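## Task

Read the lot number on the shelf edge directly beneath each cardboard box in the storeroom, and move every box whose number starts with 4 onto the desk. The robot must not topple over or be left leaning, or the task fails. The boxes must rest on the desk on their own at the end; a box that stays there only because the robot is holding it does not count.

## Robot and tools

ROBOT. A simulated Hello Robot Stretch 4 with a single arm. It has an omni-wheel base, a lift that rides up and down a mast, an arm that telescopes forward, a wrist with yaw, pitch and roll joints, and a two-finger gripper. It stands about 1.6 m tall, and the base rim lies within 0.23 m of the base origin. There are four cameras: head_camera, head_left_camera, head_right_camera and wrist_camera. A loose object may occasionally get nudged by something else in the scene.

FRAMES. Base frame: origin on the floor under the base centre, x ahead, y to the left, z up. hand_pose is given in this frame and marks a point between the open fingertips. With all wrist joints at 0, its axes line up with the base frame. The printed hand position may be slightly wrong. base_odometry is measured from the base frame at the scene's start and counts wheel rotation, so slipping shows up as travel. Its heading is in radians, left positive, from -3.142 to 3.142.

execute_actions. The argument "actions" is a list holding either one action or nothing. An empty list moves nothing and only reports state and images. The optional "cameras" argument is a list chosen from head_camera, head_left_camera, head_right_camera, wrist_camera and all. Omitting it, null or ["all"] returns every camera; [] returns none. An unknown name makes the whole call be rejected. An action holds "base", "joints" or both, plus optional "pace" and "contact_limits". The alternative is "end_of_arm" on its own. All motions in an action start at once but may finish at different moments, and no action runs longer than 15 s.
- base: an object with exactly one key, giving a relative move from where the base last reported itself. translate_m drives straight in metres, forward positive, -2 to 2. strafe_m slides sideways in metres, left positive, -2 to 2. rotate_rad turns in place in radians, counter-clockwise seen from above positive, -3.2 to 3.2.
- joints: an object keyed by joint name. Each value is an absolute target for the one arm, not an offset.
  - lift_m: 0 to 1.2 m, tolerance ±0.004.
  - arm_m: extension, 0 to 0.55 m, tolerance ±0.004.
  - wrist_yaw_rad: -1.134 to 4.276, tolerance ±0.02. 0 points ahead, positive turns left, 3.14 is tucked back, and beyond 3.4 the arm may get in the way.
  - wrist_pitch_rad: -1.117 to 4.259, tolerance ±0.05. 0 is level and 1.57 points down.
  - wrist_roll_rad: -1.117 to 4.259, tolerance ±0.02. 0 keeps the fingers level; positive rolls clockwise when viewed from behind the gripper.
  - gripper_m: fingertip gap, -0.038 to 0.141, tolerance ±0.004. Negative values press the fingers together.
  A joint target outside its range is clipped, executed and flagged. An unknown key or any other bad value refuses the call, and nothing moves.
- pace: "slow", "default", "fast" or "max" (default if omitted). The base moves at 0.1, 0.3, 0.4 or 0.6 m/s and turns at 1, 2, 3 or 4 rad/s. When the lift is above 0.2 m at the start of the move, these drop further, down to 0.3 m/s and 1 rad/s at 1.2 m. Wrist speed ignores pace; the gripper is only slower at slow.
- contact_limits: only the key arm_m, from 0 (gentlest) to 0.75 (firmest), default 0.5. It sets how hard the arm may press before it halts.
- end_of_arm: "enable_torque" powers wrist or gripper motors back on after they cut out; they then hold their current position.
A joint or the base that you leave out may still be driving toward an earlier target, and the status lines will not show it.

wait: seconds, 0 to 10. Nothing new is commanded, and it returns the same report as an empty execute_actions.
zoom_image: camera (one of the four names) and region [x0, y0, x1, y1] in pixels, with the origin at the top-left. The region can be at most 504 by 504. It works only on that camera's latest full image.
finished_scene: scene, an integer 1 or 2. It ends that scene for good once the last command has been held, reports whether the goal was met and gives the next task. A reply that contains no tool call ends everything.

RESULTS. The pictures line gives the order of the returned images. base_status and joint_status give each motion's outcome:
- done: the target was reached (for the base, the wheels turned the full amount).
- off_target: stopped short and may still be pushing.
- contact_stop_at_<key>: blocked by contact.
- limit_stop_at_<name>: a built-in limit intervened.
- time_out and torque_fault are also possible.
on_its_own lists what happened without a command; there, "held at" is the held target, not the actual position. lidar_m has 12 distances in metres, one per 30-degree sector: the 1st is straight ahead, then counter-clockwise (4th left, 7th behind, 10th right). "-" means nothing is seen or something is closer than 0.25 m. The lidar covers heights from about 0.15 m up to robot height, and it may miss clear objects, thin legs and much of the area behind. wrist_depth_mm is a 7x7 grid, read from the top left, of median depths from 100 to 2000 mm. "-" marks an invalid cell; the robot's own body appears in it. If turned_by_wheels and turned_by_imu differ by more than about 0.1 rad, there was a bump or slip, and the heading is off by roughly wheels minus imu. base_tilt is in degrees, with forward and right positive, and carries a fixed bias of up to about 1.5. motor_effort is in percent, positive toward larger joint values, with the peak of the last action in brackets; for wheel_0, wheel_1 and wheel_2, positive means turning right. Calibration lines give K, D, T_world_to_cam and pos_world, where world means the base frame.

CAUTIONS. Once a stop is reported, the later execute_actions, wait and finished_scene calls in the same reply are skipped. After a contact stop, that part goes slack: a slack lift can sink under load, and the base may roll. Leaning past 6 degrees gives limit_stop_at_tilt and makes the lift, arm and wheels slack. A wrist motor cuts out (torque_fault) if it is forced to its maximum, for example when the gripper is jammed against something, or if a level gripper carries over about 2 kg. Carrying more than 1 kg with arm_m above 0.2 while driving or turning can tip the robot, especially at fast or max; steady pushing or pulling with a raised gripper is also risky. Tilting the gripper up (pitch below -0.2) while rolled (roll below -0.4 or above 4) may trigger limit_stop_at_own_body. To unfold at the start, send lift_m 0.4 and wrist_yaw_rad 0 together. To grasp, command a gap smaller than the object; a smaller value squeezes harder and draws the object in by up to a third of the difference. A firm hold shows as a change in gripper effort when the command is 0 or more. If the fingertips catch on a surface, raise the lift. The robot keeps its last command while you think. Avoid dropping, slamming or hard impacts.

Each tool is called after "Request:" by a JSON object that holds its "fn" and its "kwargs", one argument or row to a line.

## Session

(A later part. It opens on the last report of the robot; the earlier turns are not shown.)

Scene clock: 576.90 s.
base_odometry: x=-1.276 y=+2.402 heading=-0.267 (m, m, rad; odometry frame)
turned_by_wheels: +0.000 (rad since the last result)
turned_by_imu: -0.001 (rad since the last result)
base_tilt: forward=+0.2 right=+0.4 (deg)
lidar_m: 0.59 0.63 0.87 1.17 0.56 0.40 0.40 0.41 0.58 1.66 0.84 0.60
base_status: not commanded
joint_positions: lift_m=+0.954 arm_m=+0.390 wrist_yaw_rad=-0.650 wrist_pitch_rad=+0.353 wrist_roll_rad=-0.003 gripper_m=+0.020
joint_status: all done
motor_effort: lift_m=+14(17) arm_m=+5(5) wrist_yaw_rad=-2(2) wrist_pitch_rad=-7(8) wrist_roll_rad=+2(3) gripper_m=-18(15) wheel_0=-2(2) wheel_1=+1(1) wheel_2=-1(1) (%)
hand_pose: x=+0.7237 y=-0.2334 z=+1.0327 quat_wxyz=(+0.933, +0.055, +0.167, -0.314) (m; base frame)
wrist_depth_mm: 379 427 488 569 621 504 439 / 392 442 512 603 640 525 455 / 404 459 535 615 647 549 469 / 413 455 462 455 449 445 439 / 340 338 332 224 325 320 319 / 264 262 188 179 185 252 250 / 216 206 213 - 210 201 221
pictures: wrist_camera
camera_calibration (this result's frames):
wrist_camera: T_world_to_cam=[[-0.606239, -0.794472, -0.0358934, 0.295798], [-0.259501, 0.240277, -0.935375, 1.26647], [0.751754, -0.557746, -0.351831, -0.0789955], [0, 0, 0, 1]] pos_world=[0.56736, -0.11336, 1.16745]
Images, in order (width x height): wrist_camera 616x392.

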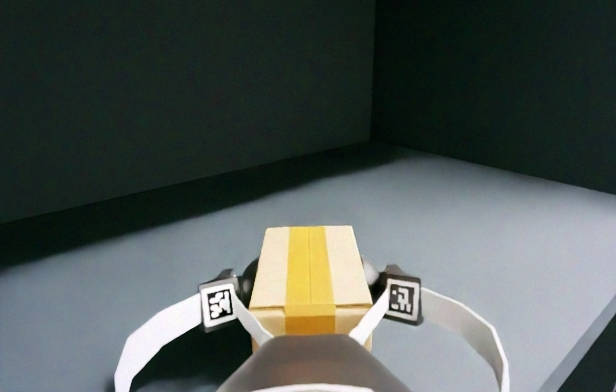

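Request:
{"fn": "execute_actions", "kwargs": {
  "actions": [
    {"joints": {"lift_m": 0.985}}
  ],
  "cameras": []
}}

Request:
{"fn": "execute_actions", "kwargs": {
  "actions": [
    {"joints": {"arm_m": 0.0}, "pace": "fast"}
  ],
  "cameras": ["wrist_camera", "head_camera"]
}}

Scene clock: 587.30 s.
base_odometry: x=-1.276 y=+2.402 heading=-0.267 (m, m, rad; odometry frame)
turned_by_wheels: +0.000 (rad since the last result)
turned_by_imu: -0.001 (rad since the last result)
base_tilt: forward=+0.2 right=+0.4 (deg)
lidar_m: 0.58 0.62 0.88 1.18 0.59 0.41 0.39 0.40 0.58 1.65 0.81 0.61
base_status: not commanded
joint_positions: lift_m=+0.985 arm_m=+0.390 wrist_yaw_rad=-0.650 wrist_pitch_rad=+0.354 wrist_roll_rad=-0.003 gripper_m=+0.020
joint_status: all done
motor_effort: lift_m=+22(29) arm_m=+5(5) wrist_yaw_rad=-1(1) wrist_pitch_rad=-10(8) wrist_roll_rad=+2(3) gripper_m=-18(17) wheel_0=-2(1) wheel_1=+1(1) wheel_2=-2(2) (%)
hand_pose: x=+0.7237 y=-0.2334 z=+1.0630 quat_wxyz=(+0.933, +0.055, +0.167, -0.314) (m; base frame)
wrist_depth_mm: 377 430 484 574 621 504 439 / 394 442 508 603 647 525 452 / 407 462 535 634 676 544 462 / 421 477 525 539 525 521 466 / 402 399 394 223 384 382 375 / 314 310 188 179 185 297 296 / 256 243 252 - 247 237 253
pictures: none
No camera images: the call's "cameras" was empty. Leave "cameras" out to get every camera's image.

Scene clock: 589.20 s.
base_odometry: x=-1.276 y=+2.402 heading=-0.267 (m, m, rad; odometry frame)
turned_by_wheels: +0.000 (rad since the last result)
turned_by_imu: +0.000 (rad since the last result)
base_tilt: forward=+0.0 right=+0.4 (deg)
lidar_m: 0.58 0.61 0.88 1.17 0.58 0.42 0.39 0.41 0.57 1.64 0.85 0.60
base_status: not commanded
joint_positions: lift_m=+0.985 arm_m=+0.001 wrist_yaw_rad=-0.650 wrist_pitch_rad=+0.354 wrist_roll_rad=-0.003 gripper_m=+0.020
joint_status: all done
motor_effort: lift_m=+22(22) arm_m=-5(6) wrist_yaw_rad=+0(0) wrist_pitch_rad=-10(10) wrist_roll_rad=+2(1) gripper_m=-17(19) wheel_0=-1(2) wheel_1=+1(1) wheel_2=-1(1) (%)
hand_pose: x=+0.3342 y=-0.2334 z=+1.0629 quat_wxyz=(+0.933, +0.055, +0.167, -0.314) (m; base frame)
wrist_depth_mm: 683 768 866 788 647 1430 1205 / 699 798 917 842 676 1430 1281 / 732 809 891 798 723 1025 1366 / 574 569 554 640 759 1576 1618 / 410 452 1008 223 798 1281 - / 820 917 187 179 185 1576 1756 / 831 820 831 - 1308 1430 1499
pictures: head_camera, wrist_camera
camera_calibration (this result's frames):
wrist_camera: T_world_to_cam=[[-0.606562, -0.794225, -0.0358925, 0.0609032], [-0.259739, 0.240631, -0.935218, 1.19367], [0.751411, -0.557945, -0.352249, 0.224917], [0, 0, 0, 1]] pos_world=[0.17798, -0.113372, 1.19776]
Images, in order (width x height): head_camera 420x560, wrist_camera 616x392.

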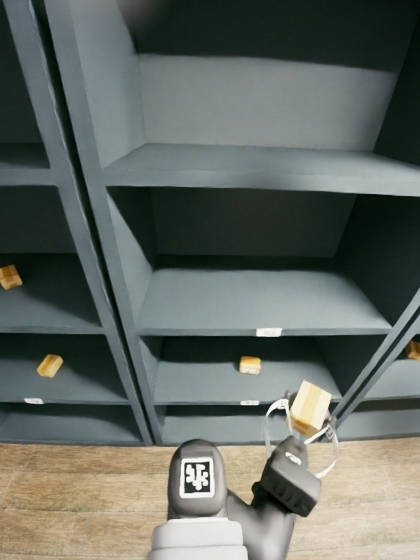

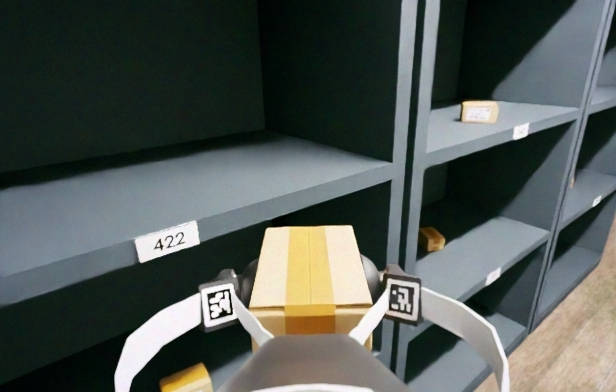

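Request:
{"fn": "execute_actions", "kwargs": {
  "actions": [
    {"base": {"strafe_m": -1.6}, "joints": {"lift_m": 0.25}, "pace": "max"}
  ],
  "cameras": ["wrist_camera", "head_camera"]
}}

Scene clock: 615.20 s.
base_odometry: x=-1.699 y=+0.858 heading=-0.267 (m, m, rad; odometry frame)
turned_by_wheels: +0.000 (rad since the last result)
turned_by_imu: -0.006 (rad since the last result)
base_tilt: forward=+0.1 right=+0.4 (deg)
lidar_m: 0.56 0.59 0.85 1.61 0.59 0.43 0.40 0.43 0.59 1.75 0.84 0.58
base_status: done
joint_positions: lift_m=+0.250 arm_m=+0.001 wrist_yaw_rad=-0.650 wrist_pitch_rad=+0.354 wrist_roll_rad=-0.003 gripper_m=+0.020
joint_status: all done
motor_effort: lift_m=+16(24) arm_m=-4(5) wrist_yaw_rad=-2(1) wrist_pitch_rad=-10(10) wrist_roll_rad=+1(2) gripper_m=-18(18) wheel_0=+0(12) wheel_1=+1(14) wheel_2=-1(1) (%)
hand_pose: x=+0.3343 y=-0.2334 z=+0.3285 quat_wxyz=(+0.933, +0.055, +0.167, -0.314) (m; base frame)
wrist_depth_mm: 580 647 715 798 866 788 1576 / 691 768 891 1060 991 854 1576 / 707 809 931 1098 1025 917 1618 / 732 842 960 1060 976 1042 1205 / 699 768 759 224 778 878 866 / 382 597 188 179 185 683 683 / 399 473 521 - 569 544 564
pictures: head_camera, wrist_camera
camera_calibration (this result's frames):
wrist_camera: T_world_to_cam=[[-0.606274, -0.794446, -0.0358929, 0.0344714], [-0.259696, 0.24044, -0.935279, 0.506785], [0.751658, -0.557714, -0.352087, -0.033889], [0, 0, 0, 1]] pos_world=[0.177982, -0.113366, 0.463291]
Images, in order (width x height): head_camera 420x560, wrist_camera 616x392.

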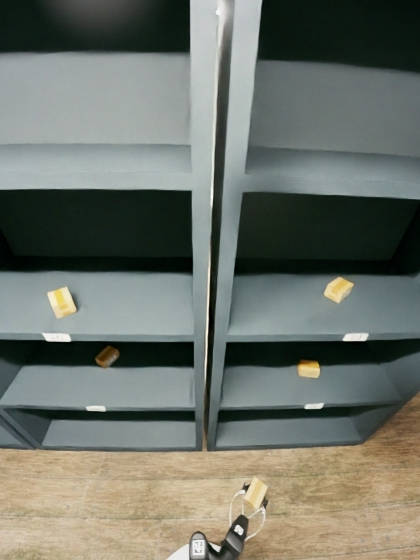

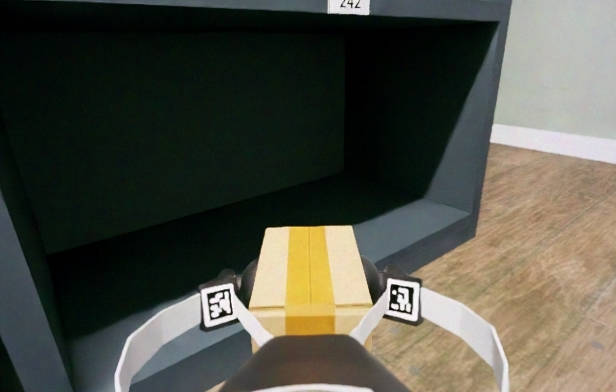

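Request:
{"fn": "zoom_image", "kwargs": {
  "camera": "head_camera",
  "region": [325, 320, 385, 355]
}}

Request:
{"fn": "zoom_image", "kwargs": {
  "camera": "head_camera",
  "region": [25, 320, 85, 355]
}}

Region (325, 320, 385, 355) of head_camera's 420x560 image, scaled by 8.400, with more detail than that image has; it fills the top 294 rows of this view, and the rest is white.

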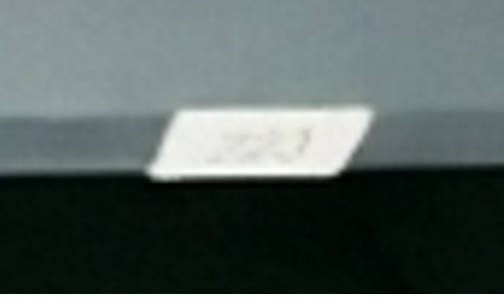

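Region (25, 320, 85, 355) of head_camera's 420x560 image, scaled by 8.400, with more detail than that image has; it fills the top 294 rows of this view, and the rest is white.

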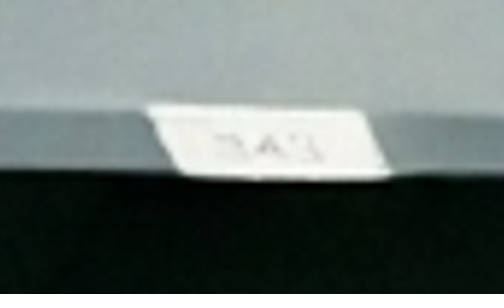

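Request:
{"fn": "execute_actions", "kwargs": {
  "actions": [
    {"base": {"strafe_m": -1.37}, "pace": "max"}
  ],
  "cameras": ["head_camera"]
}}

Scene clock: 645.97 s.
base_odometry: x=-2.060 y=-0.463 heading=-0.267 (m, m, rad; odometry frame)
turned_by_wheels: +0.000 (rad since the last result)
turned_by_imu: -0.005 (rad since the last result)
base_tilt: forward=+0.1 right=+0.4 (deg)
lidar_m: 2.46 0.69 0.80 1.67 0.62 0.44 0.42 0.45 0.62 0.58 0.63 0.87
base_status: done
joint_positions: lift_m=+0.250 arm_m=+0.001 wrist_yaw_rad=-0.650 wrist_pitch_rad=+0.354 wrist_roll_rad=-0.003 gripper_m=+0.020
joint_status: not commanded
motor_effort: lift_m=+17(16) arm_m=-5(5) wrist_yaw_rad=-1(1) wrist_pitch_rad=-10(10) wrist_roll_rad=+2(1) gripper_m=-18(16) wheel_0=-1(12) wheel_1=+1(13) wheel_2=-1(2) (%)
hand_pose: x=+0.3342 y=-0.2334 z=+0.3285 quat_wxyz=(+0.933, +0.055, +0.167, -0.314) (m; base frame)
wrist_depth_mm: - 1756 1060 759 585 480 413 / - 1983 1138 798 615 496 427 / - 1921 1255 842 647 517 439 / 1308 1308 1205 904 668 535 459 / 946 931 917 223 668 559 473 / 723 715 186 179 185 549 480 / 585 564 585 - 569 544 484
pictures: head_camera
Images, in order (width x height): head_camera 420x560.

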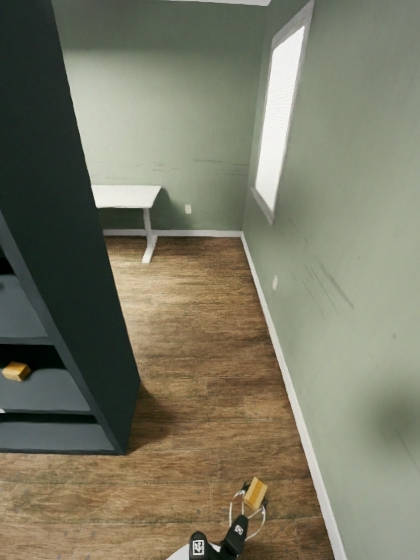

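Request:
{"fn": "execute_actions", "kwargs": {
  "actions": [
    {"base": {"translate_m": 2.0}, "joints": {"lift_m": 0.74, "wrist_yaw_rad": 0.0}, "pace": "max"}
  ],
  "cameras": ["head_camera", "head_left_camera"]
}}

Scene clock: 655.97 s.
base_odometry: x=-0.131 y=-0.991 heading=-0.267 (m, m, rad; odometry frame)
turned_by_wheels: +0.000 (rad since the last result)
turned_by_imu: +0.012 (rad since the last result)
base_tilt: forward=+0.1 right=+0.4 (deg)
lidar_m: 1.30 0.72 0.77 3.48 1.37 1.04 2.43 0.90 0.65 0.58 0.61 0.88
base_status: done
joint_positions: lift_m=+0.740 arm_m=+0.001 wrist_yaw_rad=+0.000 wrist_pitch_rad=+0.353 wrist_roll_rad=-0.003 gripper_m=+0.020
joint_status: all done
motor_effort: lift_m=+21(25) arm_m=-4(5) wrist_yaw_rad=-2(8) wrist_pitch_rad=-10(12) wrist_roll_rad=+4(3) gripper_m=-19(18) wheel_0=+0(8) wheel_1=+1(9) wheel_2=+2(16) (%)
hand_pose: x=+0.4423 y=-0.0874 z=+0.8181 quat_wxyz=(+0.984, -0.002, +0.176, +0.000) (m; base frame)
wrist_depth_mm: 991 991 991 1008 1008 1008 809 / 1060 1042 1060 1060 1060 1060 820 / 1078 1118 1118 1098 1098 1078 820 / 1182 1182 1182 1182 1182 1160 831 / 1255 1281 1229 224 1255 1229 831 / 1336 1336 187 179 185 1078 842 / 917 1160 1229 - 1182 1098 842
pictures: head_camera, head_left_camera
Images, in order (width x height): head_camera 420x560, head_left_camera 420x672.

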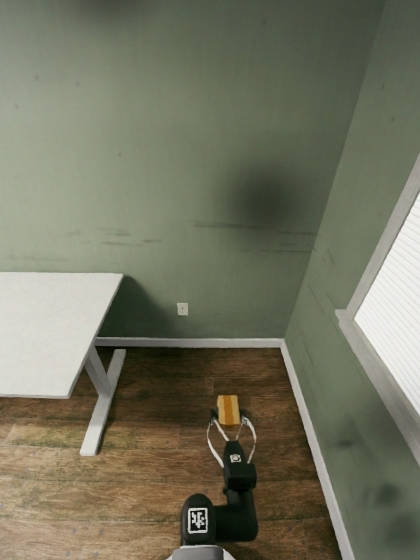

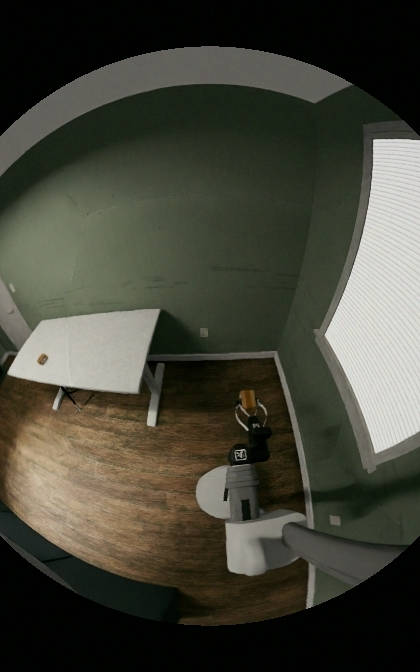

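Request:
{"fn": "execute_actions", "kwargs": {
  "actions": [
    {"base": {"rotate_rad": 0.8}, "joints": {"arm_m": 0.2}, "pace": "default"}
  ],
  "cameras": ["head_camera", "wrist_camera"]
}}

Scene clock: 674.80 s.
base_odometry: x=-0.131 y=-0.991 heading=+0.533 (m, m, rad; odometry frame)
turned_by_wheels: +0.800 (rad since the last result)
turned_by_imu: +0.813 (rad since the last result)
base_tilt: forward=+0.1 right=+0.5 (deg)
lidar_m: 0.73 1.17 1.83 1.07 1.03 1.24 0.71 0.60 0.59 0.70 1.30 0.90
base_status: done
joint_positions: lift_m=+0.740 arm_m=+0.199 wrist_yaw_rad=+0.000 wrist_pitch_rad=+0.353 wrist_roll_rad=-0.003 gripper_m=+0.020
joint_status: all done
motor_effort: lift_m=+20(21) arm_m=+5(6) wrist_yaw_rad=-2(3) wrist_pitch_rad=-10(11) wrist_roll_rad=+0(3) gripper_m=-18(19) wheel_0=+0(6) wheel_1=+0(10) wheel_2=+0(9) (%)
hand_pose: x=+0.6408 y=-0.0874 z=+0.8181 quat_wxyz=(+0.984, -0.002, +0.176, +0.000) (m; base frame)
wrist_depth_mm: - - 1661 1281 1042 866 759 / - - 1708 1366 1098 917 788 / 1308 1060 1025 991 960 878 831 / - 683 615 603 597 699 854 / 1983 1708 462 223 484 1042 891 / 1537 1430 188 179 185 1042 931 / 1229 1160 1205 - 1060 1138 960
pictures: head_camera, wrist_camera
camera_calibration (this result's frames):
wrist_camera: T_world_to_cam=[[-0.00168711, -0.999354, -0.0358954, -0.0514225], [-0.352171, 0.0341896, -0.935311, 1.05047], [0.935934, 0.0110633, -0.352001, -0.078895], [0, 0, 0, 1]] pos_world=[0.443699, -0.0864316, 0.9529]
Images, in order (width x height): head_camera 420x560, wrist_camera 616x392.

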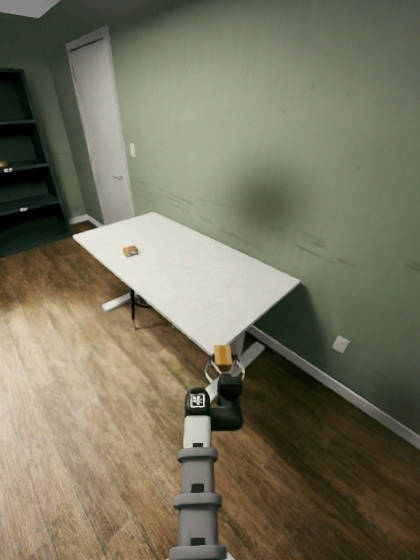

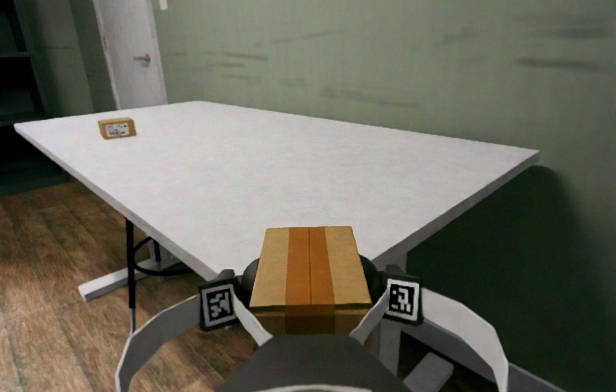

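Request:
{"fn": "execute_actions", "kwargs": {
  "actions": [
    {"base": {"translate_m": 0.15}, "joints": {"arm_m": 0.48, "lift_m": 0.7}, "pace": "default", "contact_limits": {"arm_m": 0.2}}
  ],
  "cameras": ["head_camera", "wrist_camera"]
}}

Scene clock: 682.83 s.
base_odometry: x=-0.002 y=-0.915 heading=+0.533 (m, m, rad; odometry frame)
turned_by_wheels: +0.000 (rad since the last result)
turned_by_imu: +0.000 (rad since the last result)
base_tilt: forward=+0.2 right=+0.3 (deg)
lidar_m: 0.58 0.93 2.02 1.19 1.09 1.46 0.85 0.71 0.70 0.85 1.21 0.69
base_status: done
joint_positions: lift_m=+0.700 arm_m=+0.479 wrist_yaw_rad=+0.000 wrist_pitch_rad=+0.353 wrist_roll_rad=-0.003 gripper_m=+0.020
joint_status: all done
motor_effort: lift_m=+14(18) arm_m=+5(7) wrist_yaw_rad=-2(0) wrist_pitch_rad=-9(10) wrist_roll_rad=+2(2) gripper_m=-18(15) wheel_0=+2(3) wheel_1=+2(2) wheel_2=+0(10) (%)
contact_limits: arm_m 0.2
hand_pose: x=+0.9208 y=-0.0874 z=+0.7786 quat_wxyz=(+0.984, -0.002, +0.176, +0.000) (m; base frame)
wrist_depth_mm: - 1618 1205 891 723 609 530 / - 1756 1229 931 759 634 544 / 878 854 831 798 741 647 564 / 530 517 508 496 488 480 477 / 373 370 364 223 353 349 345 / 290 286 189 179 185 274 272 / 236 225 233 - 229 219 225
pictures: head_camera, wrist_camera
camera_calibration (this result's frames):
wrist_camera: T_world_to_cam=[[-0.00167092, -0.999354, -0.0358954, -0.052378], [-0.352145, 0.0341842, -0.935321, 1.11214], [0.935944, 0.0110775, -0.351975, -0.354883], [0, 0, 0, 1]] pos_world=[0.723697, -0.0864305, 0.913417]
Images, in order (width x height): head_camera 420x560, wrist_camera 616x392.

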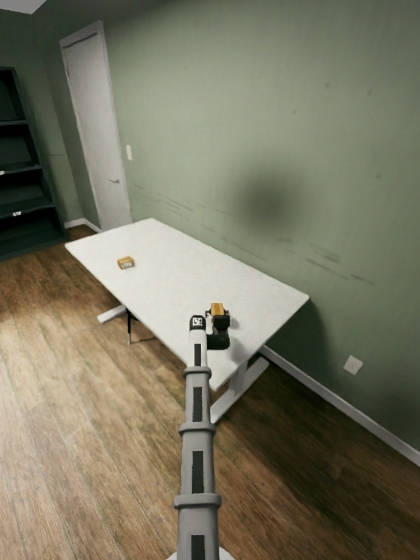

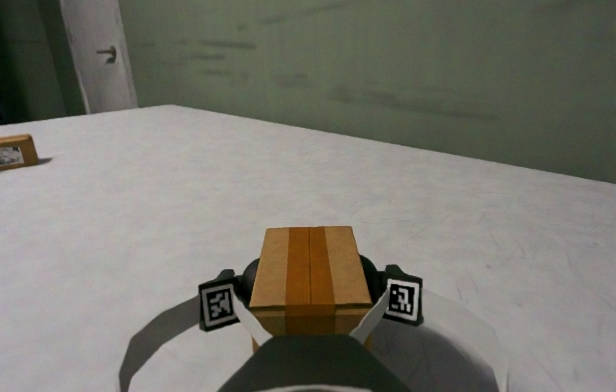

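Request:
{"fn": "execute_actions", "kwargs": {
  "actions": [
    {"joints": {"lift_m": 0.686}, "pace": "slow"}
  ],
  "cameras": []
}}

Request:
{"fn": "execute_actions", "kwargs": {
  "actions": [
    {"joints": {"gripper_m": 0.11}}
  ],
  "cameras": ["wrist_camera"]
}}

Scene clock: 689.00 s.
base_odometry: x=-0.002 y=-0.915 heading=+0.533 (m, m, rad; odometry frame)
turned_by_wheels: +0.000 (rad since the last result)
turned_by_imu: -0.001 (rad since the last result)
base_tilt: forward=+0.0 right=+0.4 (deg)
lidar_m: 0.57 0.94 2.00 1.20 1.09 1.43 0.85 0.69 0.71 0.86 1.19 0.71
base_status: not commanded
joint_positions: lift_m=+0.686 arm_m=+0.479 wrist_yaw_rad=+0.000 wrist_pitch_rad=+0.353 wrist_roll_rad=-0.003 gripper_m=+0.020
joint_status: all done
motor_effort: lift_m=+14(14) arm_m=+5(5) wrist_yaw_rad=-2(2) wrist_pitch_rad=-9(9) wrist_roll_rad=+2(4) gripper_m=-18(20) wheel_0=+2(2) wheel_1=+2(2) wheel_2=+0(0) (%)
hand_pose: x=+0.9208 y=-0.0874 z=+0.7647 quat_wxyz=(+0.984, -0.002, +0.176, +0.000) (m; base frame)
wrist_depth_mm: - 1618 1138 878 723 603 530 / - 1808 1255 931 759 634 549 / 723 798 768 750 723 634 564 / 488 477 466 459 449 442 436 / 343 340 338 224 327 320 319 / 267 265 188 179 185 253 253 / 218 208 216 - 211 202 208
pictures: none
No camera images: the call's "cameras" was empty. Leave "cameras" out to get every camera's image.

Scene clock: 690.73 s.
base_odometry: x=-0.002 y=-0.915 heading=+0.533 (m, m, rad; odometry frame)
turned_by_wheels: +0.000 (rad since the last result)
turned_by_imu: +0.000 (rad since the last result)
base_tilt: forward=+0.0 right=+0.4 (deg)
lidar_m: 0.57 0.96 2.02 1.20 1.09 1.42 0.86 0.70 0.71 0.85 1.20 0.68
base_status: not commanded
joint_positions: lift_m=+0.686 arm_m=+0.479 wrist_yaw_rad=+0.000 wrist_pitch_rad=+0.353 wrist_roll_rad=-0.003 gripper_m=+0.110
joint_status: all done
motor_effort: lift_m=+14(14) arm_m=+4(5) wrist_yaw_rad=-2(2) wrist_pitch_rad=-6(9) wrist_roll_rad=+3(3) gripper_m=-1(16) wheel_0=+2(2) wheel_1=+2(2) wheel_2=+0(0) (%)
hand_pose: x=+0.9208 y=-0.0874 z=+0.7649 quat_wxyz=(+0.984, -0.002, +0.175, +0.000) (m; base frame)
wrist_depth_mm: - 1618 1160 878 723 603 530 / - 1756 1255 946 750 634 549 / 723 809 778 759 732 640 564 / 488 480 473 466 455 445 439 / 345 342 338 235 329 325 322 / 268 265 198 189 201 245 254 / 219 211 216 - 212 204 208
pictures: wrist_camera
camera_calibration (this result's frames):
wrist_camera: T_world_to_cam=[[-0.00164682, -0.999354, -0.035897, -0.0528942], [-0.351439, 0.0341856, -0.935586, 1.09883], [0.936209, 0.0110749, -0.351269, -0.36059], [0, 0, 0, 1]] pos_world=[0.723674, -0.0864307, 0.899489]
Images, in order (width x height): wrist_camera 616x392.

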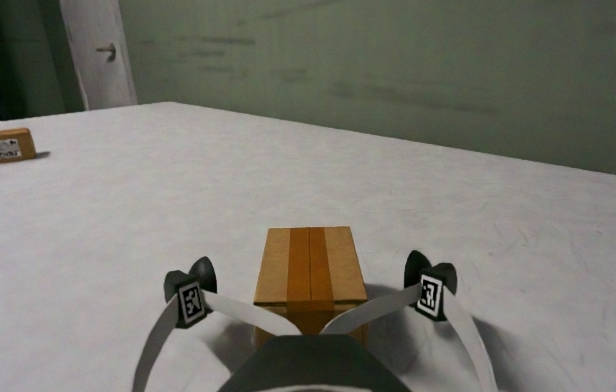

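Request:
{"fn": "execute_actions", "kwargs": {
  "actions": [
    {"joints": {"lift_m": 0.71, "arm_m": 0.3}, "pace": "max"}
  ],
  "cameras": ["head_camera", "wrist_camera"]
}}

Scene clock: 695.67 s.
base_odometry: x=-0.002 y=-0.915 heading=+0.533 (m, m, rad; odometry frame)
turned_by_wheels: +0.000 (rad since the last result)
turned_by_imu: -0.001 (rad since the last result)
base_tilt: forward=+0.0 right=+0.4 (deg)
lidar_m: 0.63 0.92 2.01 1.20 1.09 1.42 0.84 0.70 0.70 0.86 1.20 0.69
base_status: not commanded
joint_positions: lift_m=+0.710 arm_m=+0.301 wrist_yaw_rad=+0.000 wrist_pitch_rad=+0.352 wrist_roll_rad=-0.003 gripper_m=+0.110
joint_status: all done
motor_effort: lift_m=+20(31) arm_m=-5(7) wrist_yaw_rad=+0(2) wrist_pitch_rad=-6(7) wrist_roll_rad=+1(3) gripper_m=+1(1) wheel_0=+2(2) wheel_1=+2(2) wheel_2=-1(1) (%)
hand_pose: x=+0.7424 y=-0.0875 z=+0.7884 quat_wxyz=(+0.985, -0.002, +0.175, +0.000) (m; base frame)
wrist_depth_mm: - 1863 1366 1060 842 715 627 / - - 1499 1118 904 750 647 / 831 917 891 854 831 732 668 / 559 544 539 424 521 512 504 / 397 389 387 373 377 370 366 / 307 304 217 298 271 281 315 / 259 241 247 - 242 232 750
pictures: head_camera, wrist_camera
camera_calibration (this result's frames):
wrist_camera: T_world_to_cam=[[-0.00211787, -0.999353, -0.0358974, -0.0521233], [-0.351233, 0.0343537, -0.935658, 1.05806], [0.936286, 0.0106267, -0.351079, -0.185563], [0, 0, 0, 1]] pos_world=[0.545254, -0.086466, 0.922962]
Images, in order (width x height): head_camera 420x560, wrist_camera 616x392.

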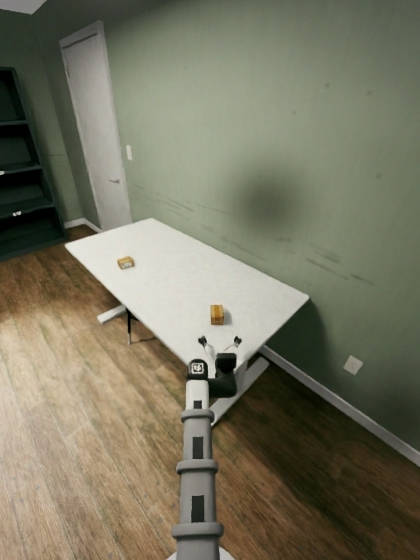

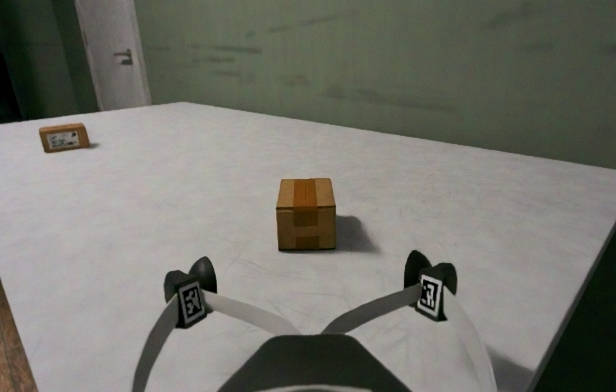

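Boxes 433 and 422 are both on the desk. The other ten labels (324, 374, 344, 223, 242, 343, 237, 334, 272, 224) don't start with 4, so I'm ending scene 1.

Request:
{"fn": "finished_scene", "kwargs": {
  "scene": 1
}}

The scene is finished: the task was done.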